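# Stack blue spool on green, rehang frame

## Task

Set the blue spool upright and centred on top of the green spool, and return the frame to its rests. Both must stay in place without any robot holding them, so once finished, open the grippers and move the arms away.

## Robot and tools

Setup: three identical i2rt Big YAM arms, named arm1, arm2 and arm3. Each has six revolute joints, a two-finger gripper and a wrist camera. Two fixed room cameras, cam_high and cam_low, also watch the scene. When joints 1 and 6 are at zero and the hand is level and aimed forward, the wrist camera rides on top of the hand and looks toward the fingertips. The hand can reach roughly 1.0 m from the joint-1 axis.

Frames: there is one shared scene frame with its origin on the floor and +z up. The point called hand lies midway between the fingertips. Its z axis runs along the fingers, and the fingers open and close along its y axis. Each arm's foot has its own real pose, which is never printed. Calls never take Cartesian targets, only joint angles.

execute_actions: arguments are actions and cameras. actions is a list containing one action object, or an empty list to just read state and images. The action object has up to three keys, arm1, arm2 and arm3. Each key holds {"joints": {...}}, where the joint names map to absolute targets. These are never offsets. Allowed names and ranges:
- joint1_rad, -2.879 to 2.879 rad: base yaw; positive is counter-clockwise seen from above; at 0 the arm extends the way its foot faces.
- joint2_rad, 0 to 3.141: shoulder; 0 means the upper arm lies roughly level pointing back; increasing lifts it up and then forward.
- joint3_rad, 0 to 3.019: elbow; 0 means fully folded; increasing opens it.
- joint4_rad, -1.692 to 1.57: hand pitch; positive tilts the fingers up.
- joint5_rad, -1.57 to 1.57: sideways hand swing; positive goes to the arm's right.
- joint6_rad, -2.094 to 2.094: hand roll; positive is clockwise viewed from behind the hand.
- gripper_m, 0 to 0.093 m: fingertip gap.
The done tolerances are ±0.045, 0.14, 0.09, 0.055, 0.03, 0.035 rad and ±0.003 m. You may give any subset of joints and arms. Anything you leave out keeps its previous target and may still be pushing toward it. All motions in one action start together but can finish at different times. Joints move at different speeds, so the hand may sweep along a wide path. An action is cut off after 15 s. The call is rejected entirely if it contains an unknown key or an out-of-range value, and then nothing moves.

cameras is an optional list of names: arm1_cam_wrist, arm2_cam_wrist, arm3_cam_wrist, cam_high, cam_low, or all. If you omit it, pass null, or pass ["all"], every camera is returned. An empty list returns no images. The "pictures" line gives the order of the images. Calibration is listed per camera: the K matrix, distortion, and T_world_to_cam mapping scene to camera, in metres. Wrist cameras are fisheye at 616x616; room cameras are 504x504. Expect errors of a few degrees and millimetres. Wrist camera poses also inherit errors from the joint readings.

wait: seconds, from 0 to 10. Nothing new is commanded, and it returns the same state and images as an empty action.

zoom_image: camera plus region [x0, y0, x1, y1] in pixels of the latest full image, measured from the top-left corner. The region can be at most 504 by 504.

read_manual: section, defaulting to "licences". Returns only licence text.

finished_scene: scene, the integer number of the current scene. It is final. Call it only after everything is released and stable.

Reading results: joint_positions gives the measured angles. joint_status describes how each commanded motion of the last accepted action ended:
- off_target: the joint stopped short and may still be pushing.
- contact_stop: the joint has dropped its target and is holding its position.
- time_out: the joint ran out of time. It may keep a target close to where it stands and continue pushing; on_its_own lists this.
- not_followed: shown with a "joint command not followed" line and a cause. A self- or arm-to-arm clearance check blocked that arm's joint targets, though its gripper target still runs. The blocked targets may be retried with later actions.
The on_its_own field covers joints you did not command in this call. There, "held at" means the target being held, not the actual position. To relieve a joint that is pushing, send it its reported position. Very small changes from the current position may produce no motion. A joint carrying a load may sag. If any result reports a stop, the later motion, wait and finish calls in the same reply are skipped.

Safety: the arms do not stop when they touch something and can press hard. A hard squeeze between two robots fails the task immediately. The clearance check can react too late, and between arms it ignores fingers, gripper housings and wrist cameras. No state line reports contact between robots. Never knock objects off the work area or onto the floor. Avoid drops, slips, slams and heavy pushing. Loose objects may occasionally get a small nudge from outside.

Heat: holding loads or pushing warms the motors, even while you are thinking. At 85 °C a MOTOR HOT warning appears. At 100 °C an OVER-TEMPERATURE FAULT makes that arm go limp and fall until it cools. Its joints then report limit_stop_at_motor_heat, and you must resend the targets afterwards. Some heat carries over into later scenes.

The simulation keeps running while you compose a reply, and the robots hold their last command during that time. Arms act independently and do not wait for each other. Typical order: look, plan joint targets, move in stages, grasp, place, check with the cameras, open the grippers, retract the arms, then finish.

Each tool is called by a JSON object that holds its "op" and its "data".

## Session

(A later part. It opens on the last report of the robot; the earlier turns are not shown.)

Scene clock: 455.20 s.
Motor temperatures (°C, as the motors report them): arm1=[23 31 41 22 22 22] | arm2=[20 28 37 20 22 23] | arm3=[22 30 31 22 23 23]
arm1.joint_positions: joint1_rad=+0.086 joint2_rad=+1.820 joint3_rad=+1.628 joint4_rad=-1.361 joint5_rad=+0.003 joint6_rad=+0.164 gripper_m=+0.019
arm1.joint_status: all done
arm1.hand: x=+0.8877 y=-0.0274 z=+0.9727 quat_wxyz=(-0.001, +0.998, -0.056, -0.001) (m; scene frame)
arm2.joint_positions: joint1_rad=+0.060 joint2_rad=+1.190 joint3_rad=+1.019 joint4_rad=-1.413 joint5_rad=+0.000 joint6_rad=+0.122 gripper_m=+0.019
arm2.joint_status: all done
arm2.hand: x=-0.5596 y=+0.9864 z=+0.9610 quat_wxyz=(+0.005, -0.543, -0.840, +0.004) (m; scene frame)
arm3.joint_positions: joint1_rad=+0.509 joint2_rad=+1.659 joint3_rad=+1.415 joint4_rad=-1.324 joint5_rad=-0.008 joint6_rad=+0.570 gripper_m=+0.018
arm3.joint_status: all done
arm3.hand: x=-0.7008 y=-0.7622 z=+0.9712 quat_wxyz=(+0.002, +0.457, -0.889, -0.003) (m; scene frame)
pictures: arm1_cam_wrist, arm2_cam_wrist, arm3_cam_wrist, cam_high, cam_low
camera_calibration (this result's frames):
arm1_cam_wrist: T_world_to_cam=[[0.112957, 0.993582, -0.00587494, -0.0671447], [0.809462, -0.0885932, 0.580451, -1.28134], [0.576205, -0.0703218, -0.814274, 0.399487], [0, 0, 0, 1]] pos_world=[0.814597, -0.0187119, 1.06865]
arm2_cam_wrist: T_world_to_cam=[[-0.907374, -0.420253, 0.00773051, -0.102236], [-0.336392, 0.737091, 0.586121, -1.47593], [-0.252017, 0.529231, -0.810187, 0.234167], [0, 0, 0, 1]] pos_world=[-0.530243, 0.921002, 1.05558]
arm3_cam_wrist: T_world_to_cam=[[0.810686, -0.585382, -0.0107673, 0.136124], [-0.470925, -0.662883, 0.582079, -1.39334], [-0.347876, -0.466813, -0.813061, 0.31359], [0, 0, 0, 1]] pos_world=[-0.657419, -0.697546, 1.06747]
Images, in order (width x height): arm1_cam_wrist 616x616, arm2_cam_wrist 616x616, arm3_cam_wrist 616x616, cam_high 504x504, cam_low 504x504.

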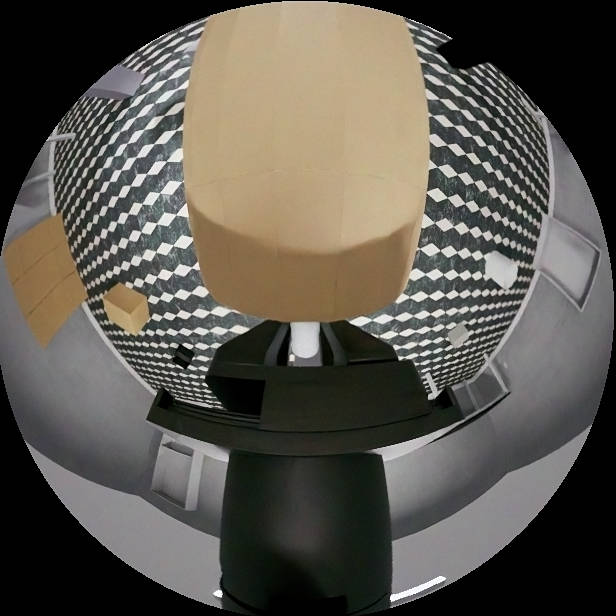

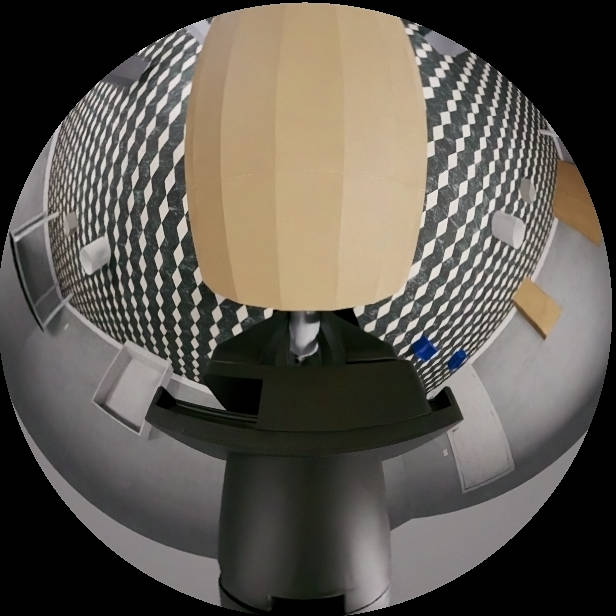

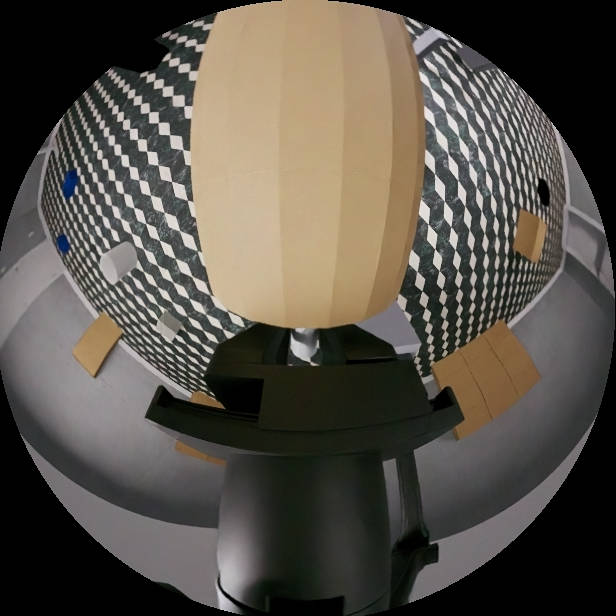

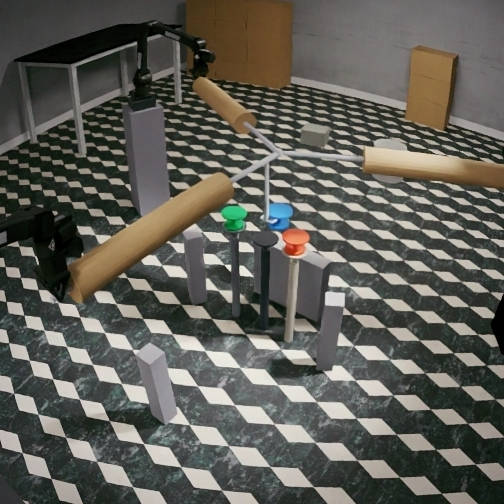

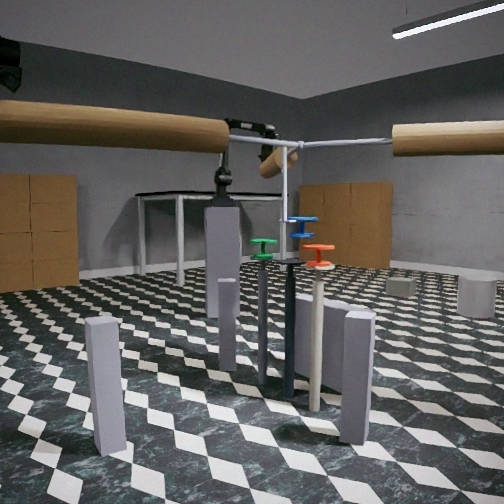

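{"op": "execute_actions", "data": {"actions": [{"arm1":{"joints":{"joint1_rad":0.212,"joint2_rad":1.843,"joint3_rad":1.751,"joint4_rad":-1.391,"joint6_rad":0.313}},"arm2":{"joints":{"joint1_rad":-0.063,"joint2_rad":1.326,"joint3_rad":1.249,"joint4_rad":-1.385,"joint6_rad":-0.010}},"arm3":{"joints":{"joint2_rad":1.452,"joint3_rad":1.194,"joint4_rad":-1.275}}}], "cameras": ["cam_high","cam_low"]}}

Scene clock: 460.07 s.
Motor temperatures (°C, as the motors report them): arm1=[23 31 42 22 22 22] | arm2=[20 28 37 20 22 23] | arm3=[22 30 31 22 23 23]
arm1.joint_positions: joint1_rad=+0.219 joint2_rad=+1.861 joint3_rad=+1.678 joint4_rad=-1.377 joint5_rad=+0.004 joint6_rad=+0.296 gripper_m=+0.019
arm1.joint_status: all done
arm1.hand: x=+0.8835 y=-0.1035 z=+0.9689 quat_wxyz=(-0.001, +0.998, -0.056, +0.003) (m; scene frame)
arm2.joint_positions: joint1_rad=-0.056 joint2_rad=+1.357 joint3_rad=+1.170 joint4_rad=-1.380 joint5_rad=+0.000 joint6_rad=+0.006 gripper_m=+0.019
arm2.joint_status: all done
arm2.hand: x=-0.5644 y=+0.9086 z=+0.9631 quat_wxyz=(-0.002, -0.543, -0.840, +0.007) (m; scene frame)
arm3.joint_positions: joint1_rad=+0.509 joint2_rad=+1.459 joint3_rad=+1.181 joint4_rad=-1.284 joint5_rad=-0.007 joint6_rad=+0.570 gripper_m=+0.018
arm3.joint_status: all done
arm3.hand: x=-0.7046 y=-0.8396 z=+0.9714 quat_wxyz=(+0.001, +0.457, -0.889, -0.006) (m; scene frame)
pictures: cam_high, cam_low
Images, in order (width x height): cam_high 504x504, cam_low 504x504.

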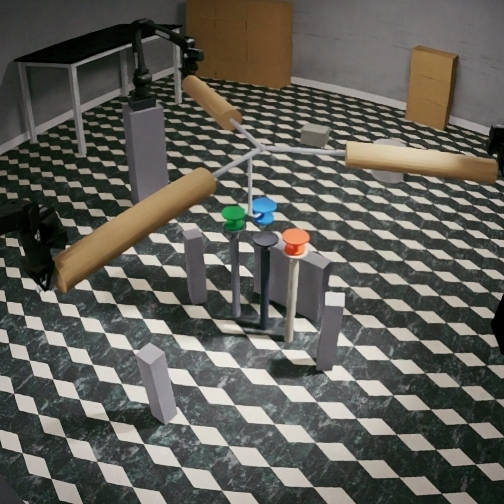

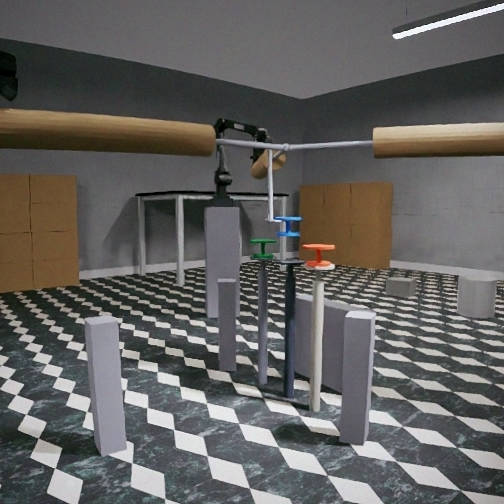

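{"op": "zoom_image", "data": {"camera": "cam_low", "region": [230, 190, 350, 290]}}

Region (230, 190, 350, 290) of cam_low's 504x504 image, scaled by 4.200, with more detail than that image has.

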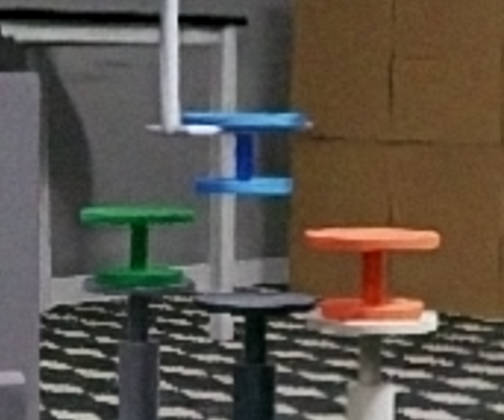

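{"op": "execute_actions", "data": {"actions": [{"arm1":{"joints":{"joint1_rad":0.337,"joint2_rad":1.900,"joint3_rad":1.848,"joint4_rad":-1.420,"joint6_rad":0.443}},"arm2":{"joints":{"joint1_rad":-0.145,"joint2_rad":1.503,"joint3_rad":1.449,"joint4_rad":-1.420,"joint6_rad":-0.092}},"arm3":{"joints":{"joint2_rad":1.255,"joint3_rad":1.000,"joint4_rad":-1.310}}}], "cameras": ["cam_high","cam_low"]}}

{"op": "zoom_image", "data": {"camera": "cam_low", "region": [230, 190, 350, 290]}}

Scene clock: 472.17 s.
Motor temperatures (°C, as the motors report them): arm1=[23 32 43 22 22 22] | arm2=[20 29 38 20 22 23] | arm3=[22 29 30 22 23 23]
arm1.joint_positions: joint1_rad=+0.340 joint2_rad=+1.921 joint3_rad=+1.772 joint4_rad=-1.408 joint5_rad=+0.006 joint6_rad=+0.419 gripper_m=+0.019
arm1.joint_status: all done
arm1.hand: x=+0.8778 y=-0.1779 z=+0.9712 quat_wxyz=(-0.001, +0.998, -0.057, +0.000) (m; scene frame)
arm2.joint_positions: joint1_rad=-0.142 joint2_rad=+1.538 joint3_rad=+1.372 joint4_rad=-1.409 joint5_rad=+0.002 joint6_rad=-0.084 gripper_m=+0.019
arm2.joint_status: all done
arm2.hand: x=-0.5722 y=+0.8313 z=+0.9683 quat_wxyz=(+0.002, -0.541, -0.841, +0.006) (m; scene frame)
arm3.joint_positions: joint1_rad=+0.509 joint2_rad=+1.257 joint3_rad=+0.986 joint4_rad=-1.296 joint5_rad=-0.010 joint6_rad=+0.570 gripper_m=+0.018
arm3.joint_status: all done
arm3.hand: x=-0.7090 y=-0.9178 z=+0.9708 quat_wxyz=(+0.003, +0.457, -0.889, -0.004) (m; scene frame)
pictures: cam_high, cam_low
Images, in order (width x height): cam_high 504x504, cam_low 504x504.

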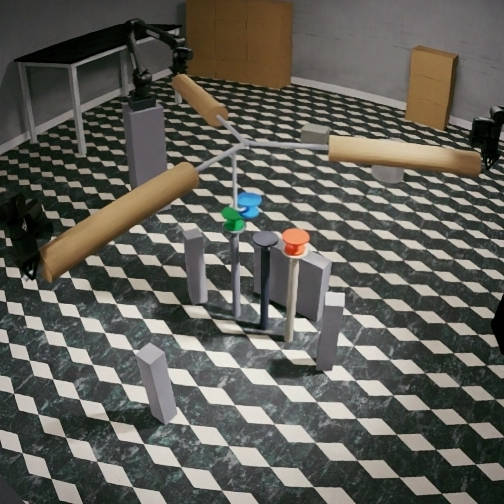

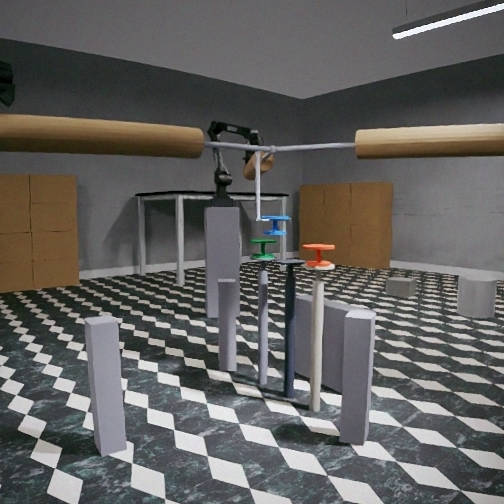

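Region (230, 190, 350, 290) of cam_low's 504x504 image, scaled by 4.200, with more detail than that image has.

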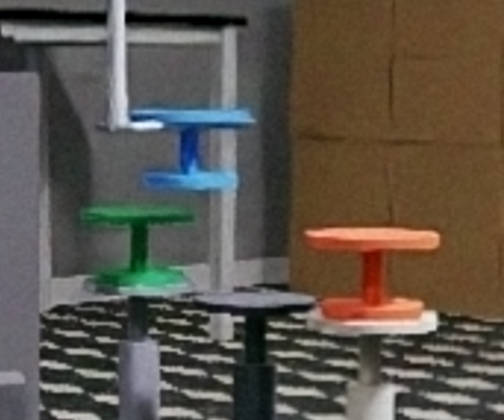

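{"op": "execute_actions", "data": {"actions": [{"arm1":{"joints":{"joint1_rad":0.456,"joint2_rad":1.989,"joint3_rad":1.991,"joint4_rad":-1.469,"joint6_rad":0.565}},"arm2":{"joints":{"joint1_rad":-0.200,"joint2_rad":1.688,"joint3_rad":1.678,"joint4_rad":-1.460,"joint6_rad":-0.146}},"arm3":{"joints":{"joint2_rad":1.036,"joint3_rad":0.834,"joint4_rad":-1.366}}}], "cameras": ["cam_high","cam_low"]}}

{"op": "zoom_image", "data": {"camera": "cam_low", "region": [230, 190, 350, 290]}}

{"op": "zoom_image", "data": {"camera": "cam_high", "region": [180, 150, 300, 270]}}

Scene clock: 478.23 s.
Motor temperatures (°C, as the motors report them): arm1=[23 32 43 22 22 22] | arm2=[20 29 39 20 22 23] | arm3=[22 29 30 22 23 23]
arm1.joint_positions: joint1_rad=+0.458 joint2_rad=+2.014 joint3_rad=+1.908 joint4_rad=-1.457 joint5_rad=+0.006 joint6_rad=+0.537 gripper_m=+0.019
arm1.joint_status: all done
arm1.hand: x=+0.8747 y=-0.2559 z=+0.9680 quat_wxyz=(-0.001, +0.998, -0.057, +0.003) (m; scene frame)
arm2.joint_positions: joint1_rad=-0.196 joint2_rad=+1.726 joint3_rad=+1.595 joint4_rad=-1.442 joint5_rad=+0.002 joint6_rad=-0.141 gripper_m=+0.019
arm2.joint_status: all done
arm2.hand: x=-0.5748 y=+0.7539 z=+0.9655 quat_wxyz=(+0.001, -0.540, -0.842, +0.006) (m; scene frame)
arm3.joint_positions: joint1_rad=+0.509 joint2_rad=+1.037 joint3_rad=+0.817 joint4_rad=-1.350 joint5_rad=-0.011 joint6_rad=+0.570 gripper_m=+0.018
arm3.joint_status: all done
arm3.hand: x=-0.7132 y=-0.9953 z=+0.9694 quat_wxyz=(+0.004, +0.457, -0.889, -0.003) (m; scene frame)
pictures: cam_high, cam_low
Images, in order (width x height): cam_high 504x504, cam_low 504x504.

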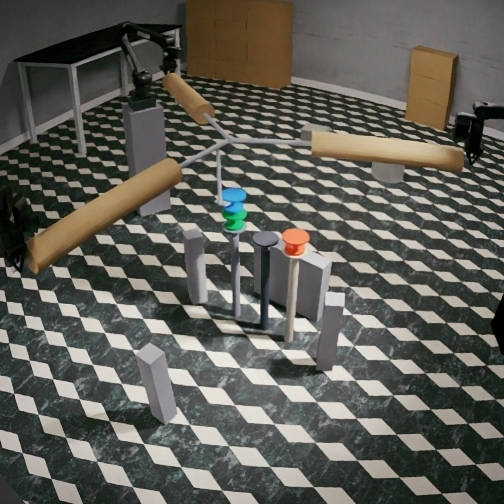

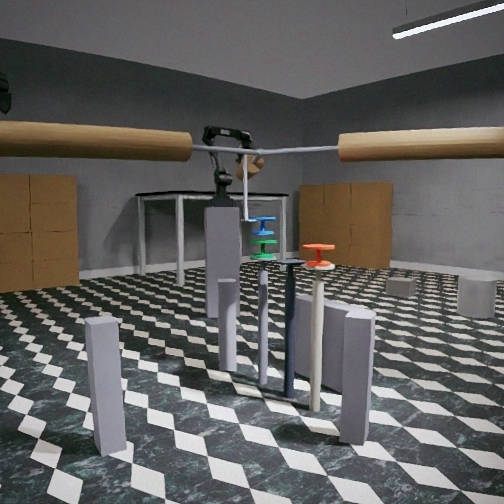

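Region (230, 190, 350, 290) of cam_low's 504x504 image, scaled by 4.200, with more detail than that image has.

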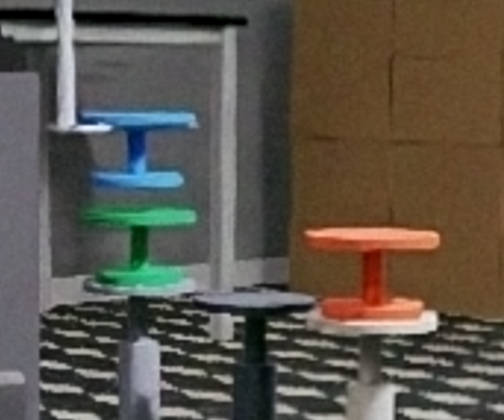

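Region (180, 150, 300, 270) of cam_high's 504x504 image, scaled by 4.200, with more detail than that image has.

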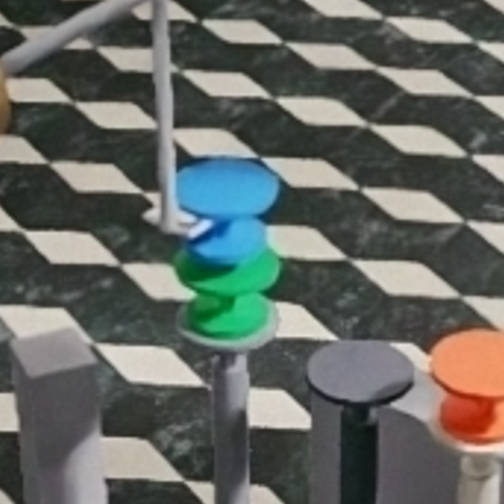

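{"op": "execute_actions", "data": {"actions": [{"arm1":{"joints":{"joint3_rad":1.873,"joint4_rad":-1.396}},"arm2":{"joints":{"joint3_rad":1.556,"joint4_rad":-1.385}},"arm3":{"joints":{"joint3_rad":0.774,"joint4_rad":-1.262}}}], "cameras": ["cam_high","cam_low"]}}

{"op": "zoom_image", "data": {"camera": "cam_low", "region": [230, 200, 300, 270]}}

{"op": "zoom_image", "data": {"camera": "cam_high", "region": [200, 175, 270, 245]}}

Scene clock: 510.73 s.
Motor temperatures (°C, as the motors report them): arm1=[23 35 46 22 22 22] | arm2=[20 31 40 20 22 23] | arm3=[22 27 31 22 23 23]
arm1.joint_positions: joint1_rad=+0.456 joint2_rad=+2.016 joint3_rad=+1.865 joint4_rad=-1.400 joint5_rad=+0.008 joint6_rad=+0.538 gripper_m=+0.019
arm1.joint_status: all done
arm1.hand: x=+0.8733 y=-0.2553 z=+0.9507 quat_wxyz=(+0.001, +0.998, -0.058, -0.003) (m; scene frame)
arm2.joint_positions: joint1_rad=-0.199 joint2_rad=+1.724 joint3_rad=+1.551 joint4_rad=-1.387 joint5_rad=+0.000 joint6_rad=-0.141 gripper_m=+0.019
arm2.joint_status: all done
arm2.hand: x=-0.5760 y=+0.7534 z=+0.9499 quat_wxyz=(-0.004, -0.541, -0.841, +0.010) (m; scene frame)
arm3.joint_positions: joint1_rad=+0.509 joint2_rad=+1.039 joint3_rad=+0.759 joint4_rad=-1.268 joint5_rad=-0.011 joint6_rad=+0.570 gripper_m=+0.018
arm3.joint_status: all done
arm3.hand: x=-0.7131 y=-0.9952 z=+0.9473 quat_wxyz=(-0.001, +0.457, -0.889, -0.012) (m; scene frame)
pictures: cam_high, cam_low
Images, in order (width x height): cam_high 504x504, cam_low 504x504.

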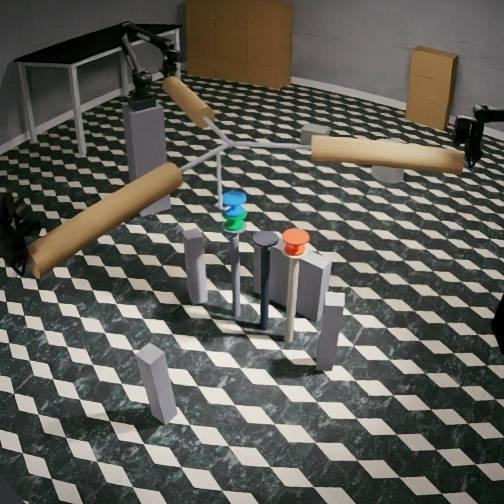

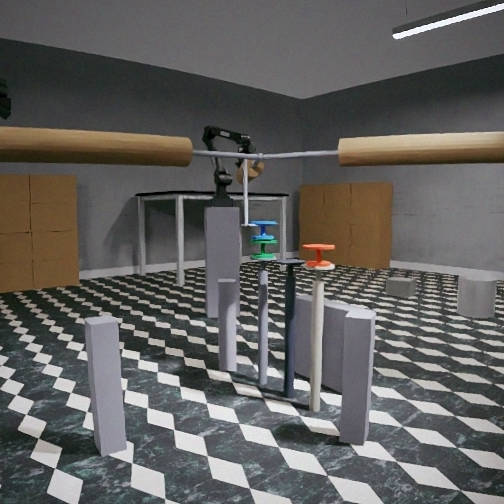

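Region (230, 200, 300, 270) of cam_low's 504x504 image, scaled by 7.200, with more detail than that image has.

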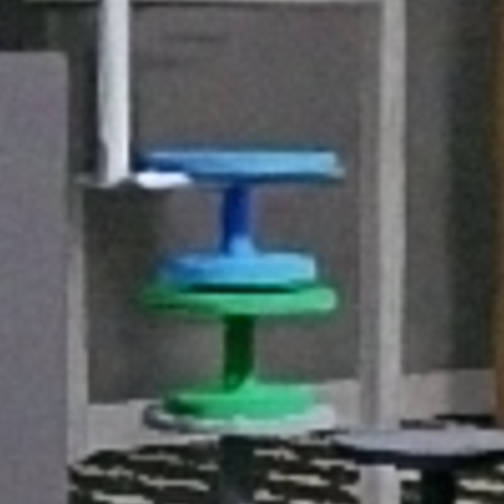

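Region (200, 175, 270, 245) of cam_high's 504x504 image, scaled by 7.200, with more detail than that image has.

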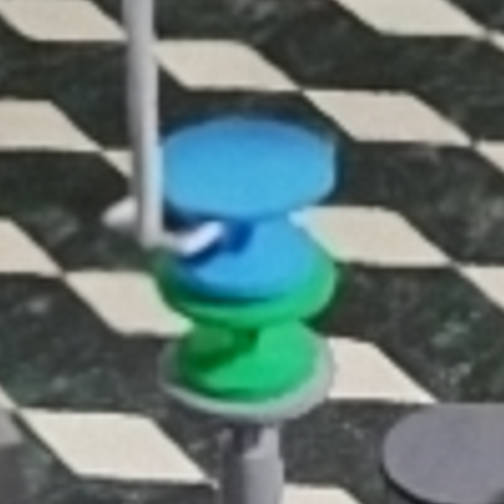

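{"op": "execute_actions", "data": {"actions": [{"arm1":{"joints":{"joint3_rad":1.810,"joint4_rad":-1.321}},"arm2":{"joints":{"joint3_rad":1.490,"joint4_rad":-1.307}},"arm3":{"joints":{"joint3_rad":0.712,"joint4_rad":-1.177}}}], "cameras": ["cam_high","cam_low"]}}

{"op": "zoom_image", "data": {"camera": "cam_low", "region": [230, 200, 300, 270]}}

{"op": "zoom_image", "data": {"camera": "cam_high", "region": [200, 175, 270, 245]}}

Scene clock: 530.07 s.
Motor temperatures (°C, as the motors report them): arm1=[23 35 40 22 23 22] | arm2=[20 32 35 20 22 23] | arm3=[22 27 31 22 23 23]
arm1.joint_positions: joint1_rad=+0.455 joint2_rad=+2.017 joint3_rad=+1.806 joint4_rad=-1.323 joint5_rad=+0.009 joint6_rad=+0.538 gripper_m=+0.019
arm1.joint_status: all done
arm1.hand: x=+0.8730 y=-0.2547 z=+0.9277 quat_wxyz=(+0.004, +0.998, -0.059, -0.010) (m; scene frame)
arm2.joint_positions: joint1_rad=-0.199 joint2_rad=+1.721 joint3_rad=+1.490 joint4_rad=-1.308 joint5_rad=+0.000 joint6_rad=-0.141 gripper_m=+0.019
arm2.joint_status: all done
arm2.hand: x=-0.5762 y=+0.7535 z=+0.9284 quat_wxyz=(-0.012, -0.541, -0.841, +0.017) (m; scene frame)
arm3.joint_positions: joint1_rad=+0.509 joint2_rad=+1.042 joint3_rad=+0.703 joint4_rad=-1.185 joint5_rad=-0.006 joint6_rad=+0.570 gripper_m=+0.018
arm3.joint_status: all done
arm3.hand: x=-0.7123 y=-0.9950 z=+0.9266 quat_wxyz=(-0.009, +0.457, -0.889, -0.021) (m; scene frame)
pictures: cam_high, cam_low
Images, in order (width x height): cam_high 504x504, cam_low 504x504.

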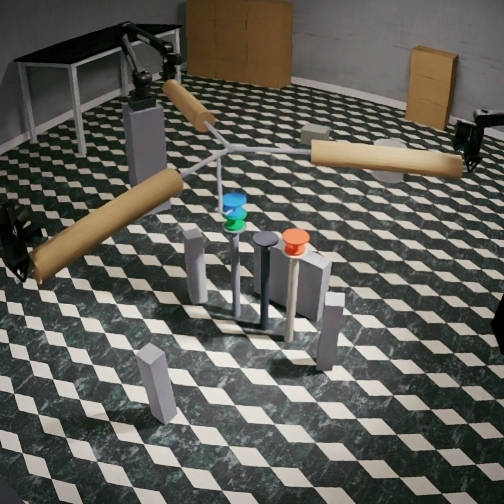

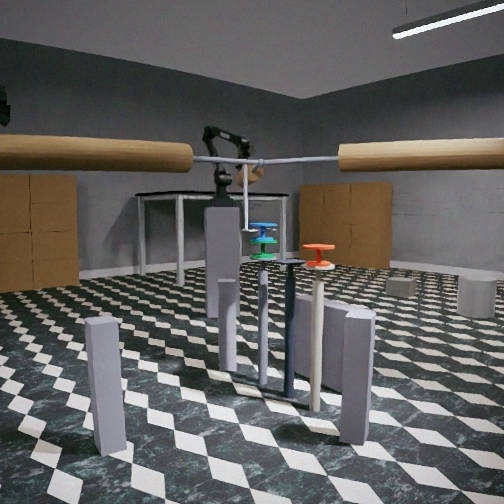

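Region (230, 200, 300, 270) of cam_low's 504x504 image, scaled by 7.200, with more detail than that image has.

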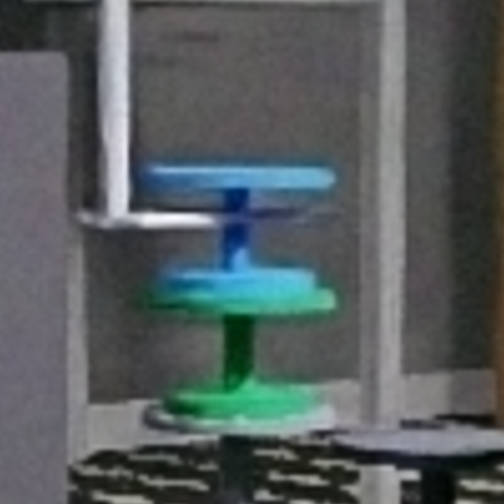

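Region (200, 175, 270, 245) of cam_high's 504x504 image, scaled by 7.200, with more detail than that image has.

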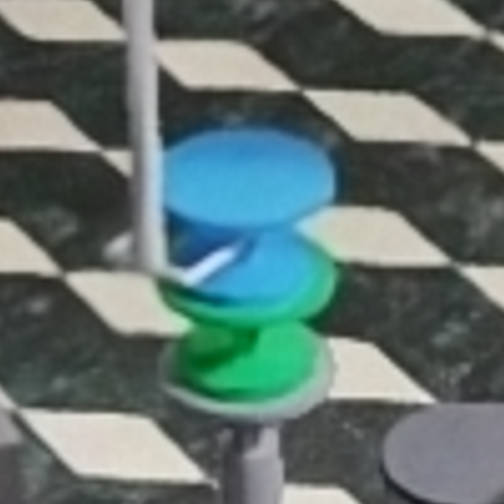

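{"op": "zoom_image", "data": {"camera": "cam_high", "region": [210, 188, 254, 232]}}

{"op": "zoom_image", "data": {"camera": "cam_low", "region": [238, 212, 282, 256]}}

Region (210, 188, 254, 232) of cam_high's 504x504 image, scaled by 11.455, with more detail than that image has.

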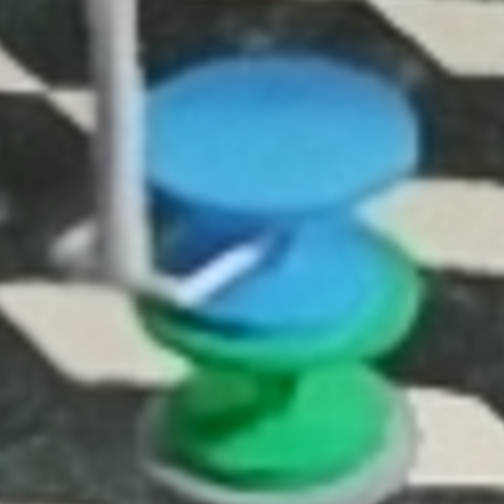

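Region (238, 212, 282, 256) of cam_low's 504x504 image, scaled by 11.455, with more detail than that image has.

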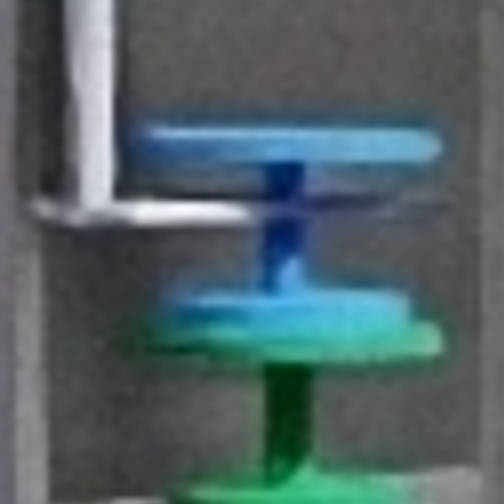

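{"op": "execute_actions", "data": {"actions": [{"arm1":{"joints":{"joint2_rad":1.947,"joint3_rad":1.744}},"arm2":{"joints":{"joint1_rad":-0.159,"joint3_rad":1.478,"joint6_rad":-0.083}},"arm3":{"joints":{"joint1_rad":0.429,"joint2_rad":1.105,"joint3_rad":0.787,"joint6_rad":0.480}}}], "cameras": ["cam_high","cam_low"]}}

{"op": "zoom_image", "data": {"camera": "cam_high", "region": [200, 180, 260, 240]}}

{"op": "zoom_image", "data": {"camera": "cam_low", "region": [225, 205, 285, 265]}}

Scene clock: 597.20 s.
Motor temperatures (°C, as the motors report them): arm1=[23 38 36 22 23 22] | arm2=[20 33 33 20 22 23] | arm3=[22 26 31 22 23 23]
arm1.joint_positions: joint1_rad=+0.455 joint2_rad=+2.001 joint3_rad=+1.739 joint4_rad=-1.315 joint5_rad=+0.007 joint6_rad=+0.538 gripper_m=+0.019
arm1.joint_status: all done
arm1.hand: x=+0.8918 y=-0.2467 z=+0.9124 quat_wxyz=(-0.005, +0.998, -0.059, +0.009) (m; scene frame)
arm2.joint_positions: joint1_rad=-0.155 joint2_rad=+1.721 joint3_rad=+1.478 joint4_rad=-1.304 joint5_rad=+0.002 joint6_rad=-0.095 gripper_m=+0.019
arm2.joint_status: all done
arm2.hand: x=-0.5554 y=+0.7634 z=+0.9236 quat_wxyz=(-0.009, -0.542, -0.840, +0.014) (m; scene frame)
arm3.joint_positions: joint1_rad=+0.436 joint2_rad=+1.115 joint3_rad=+0.730 joint4_rad=-1.176 joint5_rad=-0.011 joint6_rad=+0.496 gripper_m=+0.018
arm3.joint_status: all done
arm3.hand: x=-0.6930 y=-0.9853 z=+0.9184 quat_wxyz=(+0.002, +0.458, -0.889, -0.007) (m; scene frame)
pictures: cam_high, cam_low
Images, in order (width x height): cam_high 504x504, cam_low 504x504.

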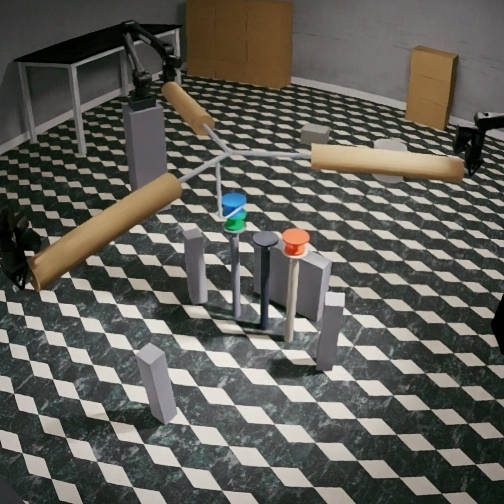

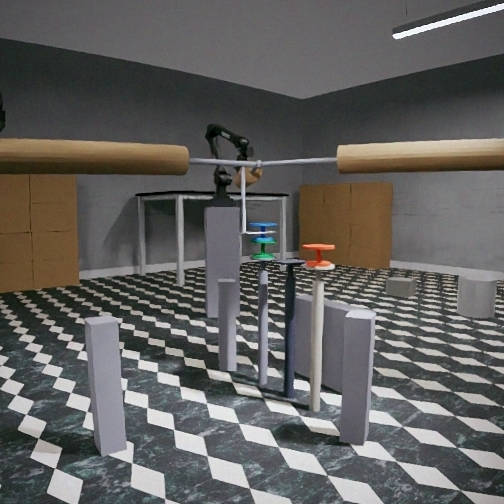

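Region (200, 180, 260, 240) of cam_high's 504x504 image, scaled by 8.400, with more detail than that image has.

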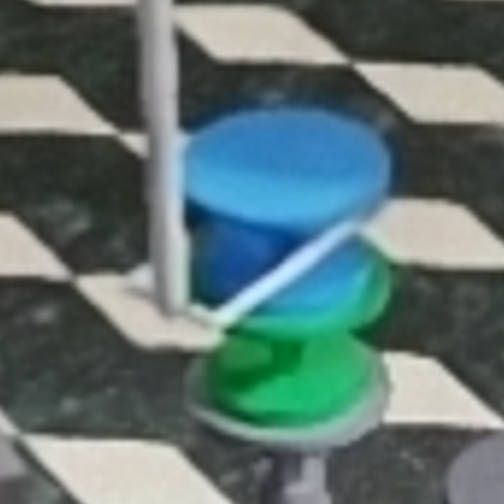

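Region (225, 205, 285, 265) of cam_low's 504x504 image, scaled by 8.400, with more detail than that image has.

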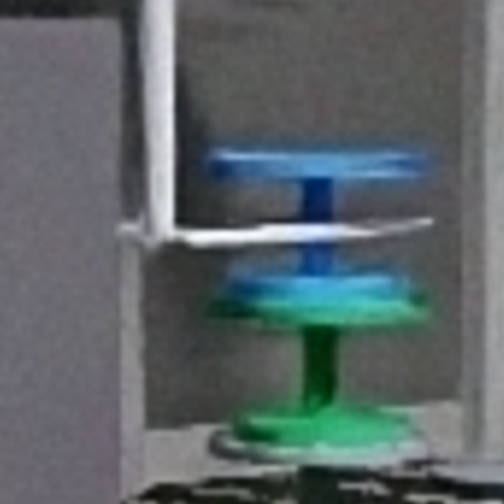

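{"op": "execute_actions", "data": {"actions": [{"arm1":{"joints":{"joint1_rad":0.491,"joint2_rad":1.845,"joint3_rad":1.589,"joint4_rad":-1.265,"joint6_rad":0.598}},"arm2":{"joints":{"joint1_rad":-0.086,"joint4_rad":-1.214,"joint6_rad":-0.008}},"arm3":{"joints":{"joint1_rad":0.262,"joint4_rad":-1.160,"joint6_rad":0.313}}}], "cameras": ["cam_high","cam_low"]}}

{"op": "zoom_image", "data": {"camera": "cam_high", "region": [190, 175, 260, 245]}}

{"op": "zoom_image", "data": {"camera": "cam_low", "region": [215, 200, 285, 270]}}

Scene clock: 620.80 s.
Motor temperatures (°C, as the motors report them): arm1=[23 39 36 22 23 22] | arm2=[20 33 33 20 22 23] | arm3=[22 26 34 22 23 23]
arm1.joint_positions: joint1_rad=+0.485 joint2_rad=+1.884 joint3_rad=+1.585 joint4_rad=-1.268 joint5_rad=+0.005 joint6_rad=+0.565 gripper_m=+0.019
arm1.joint_status: all done
arm1.hand: x=+0.9349 y=-0.2461 z=+0.9234 quat_wxyz=(-0.001, +0.998, -0.058, +0.005) (m; scene frame)
arm2.joint_positions: joint1_rad=-0.083 joint2_rad=+1.721 joint3_rad=+1.468 joint4_rad=-1.224 joint5_rad=+0.003 joint6_rad=-0.024 gripper_m=+0.019
arm2.joint_status: all done
arm2.hand: x=-0.5143 y=+0.7614 z=+0.9210 quat_wxyz=(-0.039, -0.541, -0.839, +0.034) (m; scene frame)
arm3.joint_positions: joint1_rad=+0.271 joint2_rad=+1.115 joint3_rad=+0.736 joint4_rad=-1.160 joint5_rad=-0.011 joint6_rad=+0.330 gripper_m=+0.018
arm3.joint_status: all done
arm3.hand: x=-0.6471 y=-0.9882 z=+0.9206 quat_wxyz=(-0.007, +0.458, -0.889, -0.015) (m; scene frame)
pictures: cam_high, cam_low
Images, in order (width x height): cam_high 504x504, cam_low 504x504.

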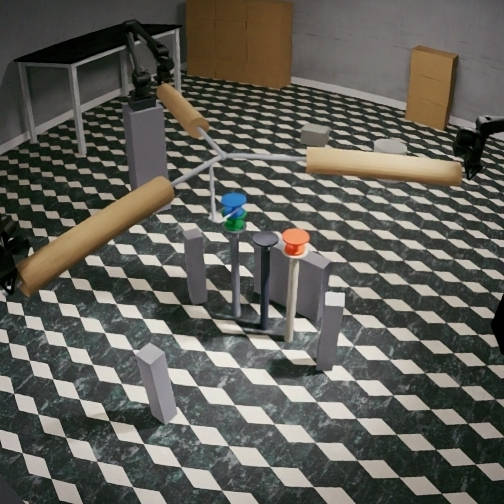

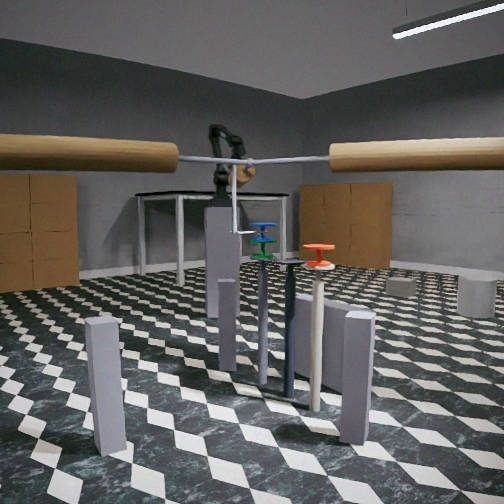

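Region (190, 175, 260, 245) of cam_high's 504x504 image, scaled by 7.200, with more detail than that image has.

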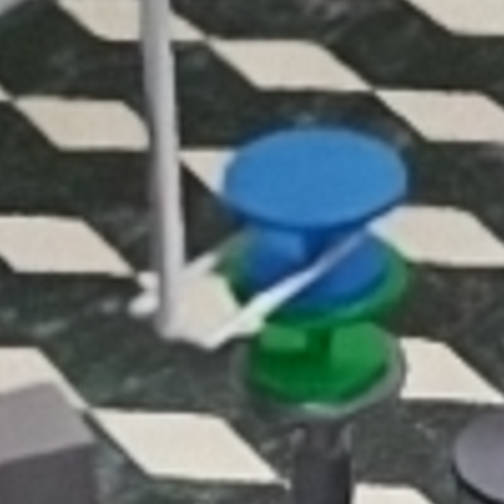

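Region (215, 200, 285, 270) of cam_low's 504x504 image, scaled by 7.200, with more detail than that image has.

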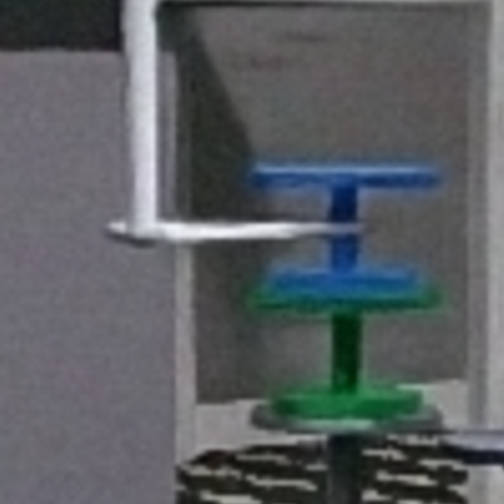

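{"op": "execute_actions", "data": {"actions": [{"arm1":{"joints":{"joint1_rad":0.570,"joint2_rad":1.699,"joint3_rad":1.369,"joint4_rad":-1.186,"joint6_rad":0.675}},"arm2":{"joints":{"joint1_rad":0.022,"joint2_rad":1.735,"joint3_rad":1.668,"joint6_rad":0.102}},"arm3":{"joints":{"joint1_rad":0.024,"joint2_rad":1.178,"joint3_rad":0.845,"joint6_rad":0.076}}}], "cameras": ["cam_high","cam_low"]}}

{"op": "zoom_image", "data": {"camera": "cam_high", "region": [180, 170, 260, 250]}}

{"op": "zoom_image", "data": {"camera": "cam_low", "region": [205, 195, 285, 275]}}

Scene clock: 640.17 s.
Motor temperatures (°C, as the motors report them): arm1=[23 39 36 22 23 22] | arm2=[20 33 34 20 22 23] | arm3=[22 26 35 22 23 23]
arm1.joint_positions: joint1_rad=+0.567 joint2_rad=+1.731 joint3_rad=+1.366 joint4_rad=-1.193 joint5_rad=+0.008 joint6_rad=+0.648 gripper_m=+0.019
arm1.joint_status: all done
arm1.hand: x=+1.0083 y=-0.2569 z=+0.9241 quat_wxyz=(+0.000, +0.998, -0.058, +0.001) (m; scene frame)
arm2.joint_positions: joint1_rad=+0.033 joint2_rad=+1.776 joint3_rad=+1.582 joint4_rad=-1.221 joint5_rad=-0.001 joint6_rad=+0.095 gripper_m=+0.019
arm2.joint_status: all done
arm2.hand: x=-0.4376 y=+0.7550 z=+0.9371 quat_wxyz=(-0.070, -0.541, -0.837, +0.042) (m; scene frame)
arm3.joint_positions: joint1_rad=+0.028 joint2_rad=+1.193 joint3_rad=+0.796 joint4_rad=-1.158 joint5_rad=-0.009 joint6_rad=+0.090 gripper_m=+0.018
arm3.joint_status: all done
arm3.hand: x=-0.5732 y=-0.9954 z=+0.9217 quat_wxyz=(-0.005, +0.457, -0.889, -0.008) (m; scene frame)
pictures: cam_high, cam_low
Images, in order (width x height): cam_high 504x504, cam_low 504x504.

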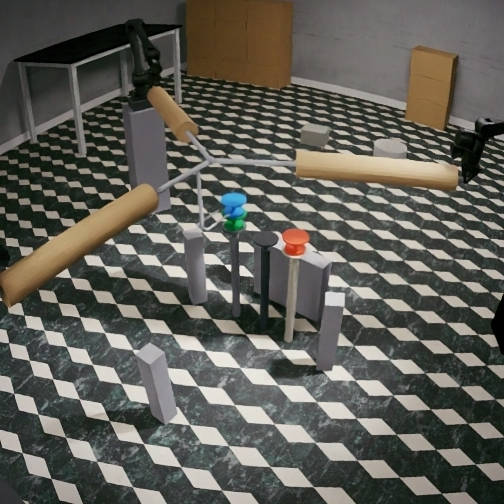

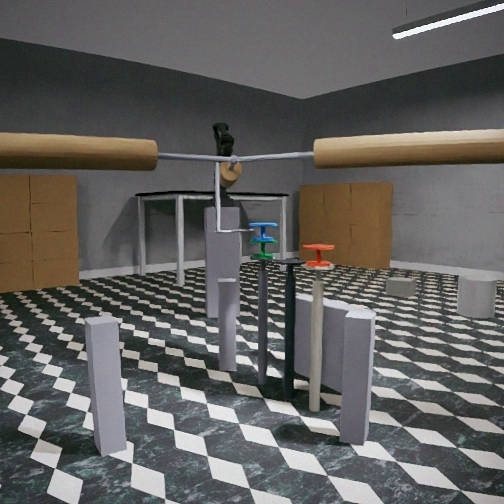

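Region (180, 170, 260, 250) of cam_high's 504x504 image, scaled by 6.300, with more detail than that image has.

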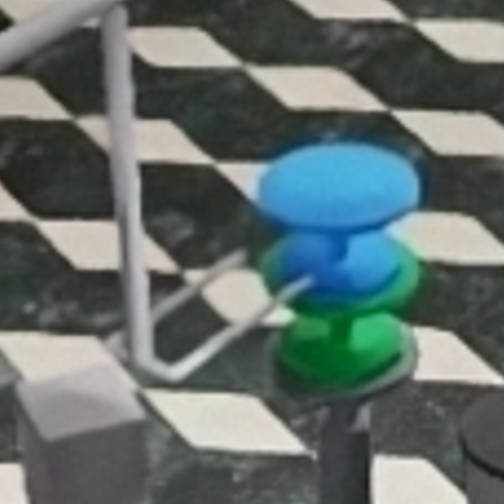

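Region (205, 195, 285, 275) of cam_low's 504x504 image, scaled by 6.300, with more detail than that image has.

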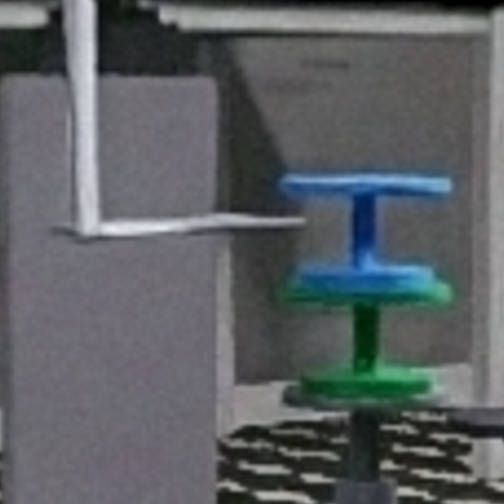

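{"op": "execute_actions", "data": {"actions": [{"arm1":{"joints":{"joint1_rad":0.496,"joint2_rad":1.588,"joint3_rad":1.030,"joint4_rad":-0.952,"joint6_rad":0.565}},"arm2":{"joints":{"joint1_rad":0.187,"joint2_rad":1.785,"joint3_rad":1.457,"joint4_rad":-1.122,"joint6_rad":0.268}},"arm3":{"joints":{"joint1_rad":-0.027,"joint2_rad":1.513,"joint3_rad":0.975,"joint4_rad":-0.947,"joint6_rad":0.023}}}], "cameras": ["cam_high"]}}

Scene clock: 656.03 s.
Motor temperatures (°C, as the motors report them): arm1=[23 37 36 22 23 22] | arm2=[20 34 39 21 22 23] | arm3=[22 26 35 22 23 23]
arm1.joint_positions: joint1_rad=+0.502 joint2_rad=+1.618 joint3_rad=+1.023 joint4_rad=-0.962 joint5_rad=+0.005 joint6_rad=+0.581 gripper_m=+0.019
arm1.joint_status: all done
arm1.hand: x=+1.0672 y=-0.1913 z=+0.8595 quat_wxyz=(+0.001, +0.998, -0.057, +0.001) (m; scene frame)
arm2.joint_positions: joint1_rad=+0.194 joint2_rad=+1.813 joint3_rad=+1.450 joint4_rad=-1.128 joint5_rad=+0.001 joint6_rad=+0.259 gripper_m=+0.019
arm2.joint_status: all done
arm2.hand: x=-0.3758 y=+0.8245 z=+0.8659 quat_wxyz=(-0.038, -0.543, -0.838, +0.019) (m; scene frame)
arm3.joint_positions: joint1_rad=-0.017 joint2_rad=+1.543 joint3_rad=+0.927 joint4_rad=-0.950 joint5_rad=-0.008 joint6_rad=+0.042 gripper_m=+0.018
arm3.joint_status: all done
arm3.hand: x=-0.5120 y=-0.9266 z=+0.8519 quat_wxyz=(+0.000, +0.458, -0.889, -0.005) (m; scene frame)
pictures: cam_high
Images, in order (width x height): cam_high 504x504.

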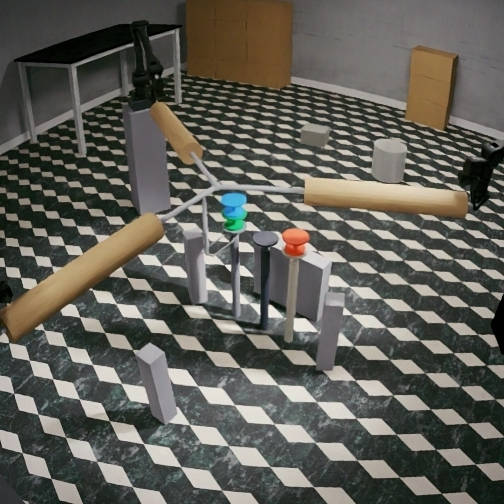

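{"op": "execute_actions", "data": {"actions": [{"arm1":{"joints":{"joint1_rad":0.394,"joint2_rad":1.625,"joint3_rad":0.730,"joint4_rad":-0.630,"joint6_rad":0.462}},"arm2":{"joints":{"joint1_rad":0.361,"joint2_rad":1.919,"joint3_rad":1.390,"joint4_rad":-0.992,"joint6_rad":0.436}},"arm3":{"joints":{"joint1_rad":-0.060,"joint2_rad":1.851,"joint3_rad":1.177,"joint4_rad":-0.807,"joint6_rad":-0.008}}}], "cameras": ["cam_high"]}}

Scene clock: 661.47 s.
Motor temperatures (°C, as the motors report them): arm1=[23 36 35 22 23 22] | arm2=[20 34 38 21 22 23] | arm3=[22 26 35 22 23 23]
arm1.joint_positions: joint1_rad=+0.401 joint2_rad=+1.640 joint3_rad=+0.716 joint4_rad=-0.647 joint5_rad=-0.004 joint6_rad=+0.480 gripper_m=+0.019
arm1.joint_status: all done
arm1.hand: x=+1.1280 y=-0.1241 z=+0.7676 quat_wxyz=(+0.001, +0.998, -0.057, +0.009) (m; scene frame)
arm2.joint_positions: joint1_rad=+0.367 joint2_rad=+1.951 joint3_rad=+1.380 joint4_rad=-0.989 joint5_rad=+0.002 joint6_rad=+0.435 gripper_m=+0.019
arm2.joint_status: all done
arm2.hand: x=-0.3122 y=+0.8935 z=+0.7682 quat_wxyz=(-0.005, -0.545, -0.838, +0.008) (m; scene frame)
arm3.joint_positions: joint1_rad=-0.051 joint2_rad=+1.888 joint3_rad=+1.135 joint4_rad=-0.812 joint5_rad=-0.006 joint6_rad=+0.010 gripper_m=+0.018
arm3.joint_status: all done
arm3.hand: x=-0.4477 y=-0.8584 z=+0.7694 quat_wxyz=(-0.001, +0.458, -0.889, -0.004) (m; scene frame)
pictures: cam_high
Images, in order (width x height): cam_high 504x504.

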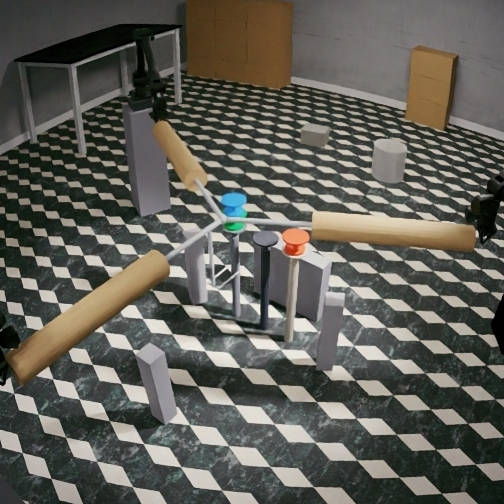

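{"op": "execute_actions", "data": {"actions": [{"arm1":{"joints":{"joint2_rad":1.943,"joint4_rad":-0.289}},"arm2":{"joints":{"joint2_rad":2.102,"joint3_rad":1.343,"joint4_rad":-0.765}},"arm3":{"joints":{"joint2_rad":2.090,"joint4_rad":-0.603}}}], "cameras": ["cam_high"]}}

Scene clock: 668.63 s.
Motor temperatures (°C, as the motors report them): arm1=[23 35 35 22 23 22] | arm2=[20 35 36 20 22 23] | arm3=[22 27 34 22 23 23]
arm1.joint_positions: joint1_rad=+0.401 joint2_rad=+1.964 joint3_rad=+0.708 joint4_rad=-0.303 joint5_rad=-0.003 joint6_rad=+0.479 gripper_m=+0.019
arm1.joint_status: all done
arm1.hand: x=+1.1248 y=-0.1259 z=+0.6600 quat_wxyz=(+0.004, +0.998, -0.056, +0.003) (m; scene frame)
arm2.joint_positions: joint1_rad=+0.364 joint2_rad=+2.136 joint3_rad=+1.334 joint4_rad=-0.762 joint5_rad=+0.003 joint6_rad=+0.432 gripper_m=+0.019
arm2.joint_status: all done
arm2.hand: x=-0.3138 y=+0.8912 z=+0.6573 quat_wxyz=(-0.004, -0.545, -0.838, +0.008) (m; scene frame)
arm3.joint_positions: joint1_rad=-0.052 joint2_rad=+2.131 joint3_rad=+1.139 joint4_rad=-0.607 joint5_rad=-0.004 joint6_rad=+0.008 gripper_m=+0.018
arm3.joint_status: all done
arm3.hand: x=-0.4483 y=-0.8605 z=+0.6571 quat_wxyz=(+0.013, +0.458, -0.889, +0.005) (m; scene frame)
pictures: cam_high
Images, in order (width x height): cam_high 504x504.

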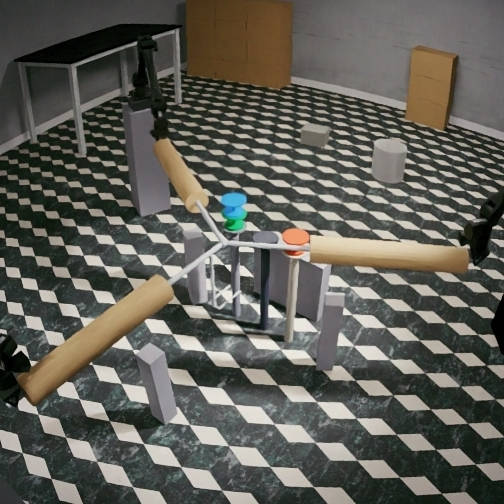

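{"op": "execute_actions", "data": {"actions": [{"arm1":{"joints":{"joint2_rad":2.292,"joint3_rad":0.843,"joint4_rad":-0.028}},"arm2":{"joints":{"joint2_rad":2.327,"joint3_rad":1.424,"joint4_rad":-0.581}},"arm3":{"joints":{"joint2_rad":2.340,"joint3_rad":1.222,"joint4_rad":-0.366}}}], "cameras": ["cam_high","cam_low"]}}

Scene clock: 673.90 s.
Motor temperatures (°C, as the motors report them): arm1=[23 35 34 22 23 22] | arm2=[20 35 35 20 22 23] | arm3=[22 28 33 22 23 23]
arm1.joint_positions: joint1_rad=+0.401 joint2_rad=+2.323 joint3_rad=+0.818 joint4_rad=-0.051 joint5_rad=-0.004 joint6_rad=+0.478 gripper_m=+0.019
arm1.joint_status: all done
arm1.hand: x=+1.1195 y=-0.1289 z=+0.5480 quat_wxyz=(+0.005, +0.998, -0.056, +0.002) (m; scene frame)
arm2.joint_positions: joint1_rad=+0.359 joint2_rad=+2.366 joint3_rad=+1.372 joint4_rad=-0.574 joint5_rad=+0.004 joint6_rad=+0.427 gripper_m=+0.019
arm2.joint_status: all done
arm2.hand: x=-0.3168 y=+0.8881 z=+0.5448 quat_wxyz=(-0.002, -0.545, -0.838, +0.009) (m; scene frame)
arm3.joint_positions: joint1_rad=-0.052 joint2_rad=+2.385 joint3_rad=+1.183 joint4_rad=-0.381 joint5_rad=-0.006 joint6_rad=+0.007 gripper_m=+0.018
arm3.joint_status: all done
arm3.hand: x=-0.4508 y=-0.8638 z=+0.5463 quat_wxyz=(+0.007, +0.458, -0.889, +0.000) (m; scene frame)
pictures: cam_high, cam_low
Images, in order (width x height): cam_high 504x504, cam_low 504x504.

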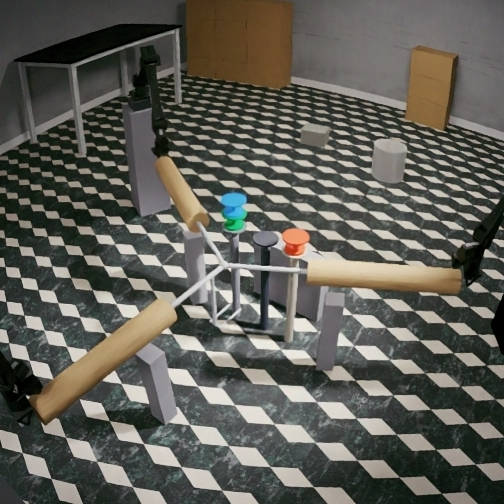

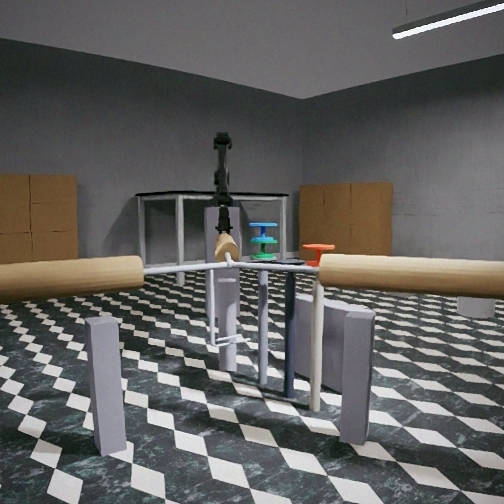

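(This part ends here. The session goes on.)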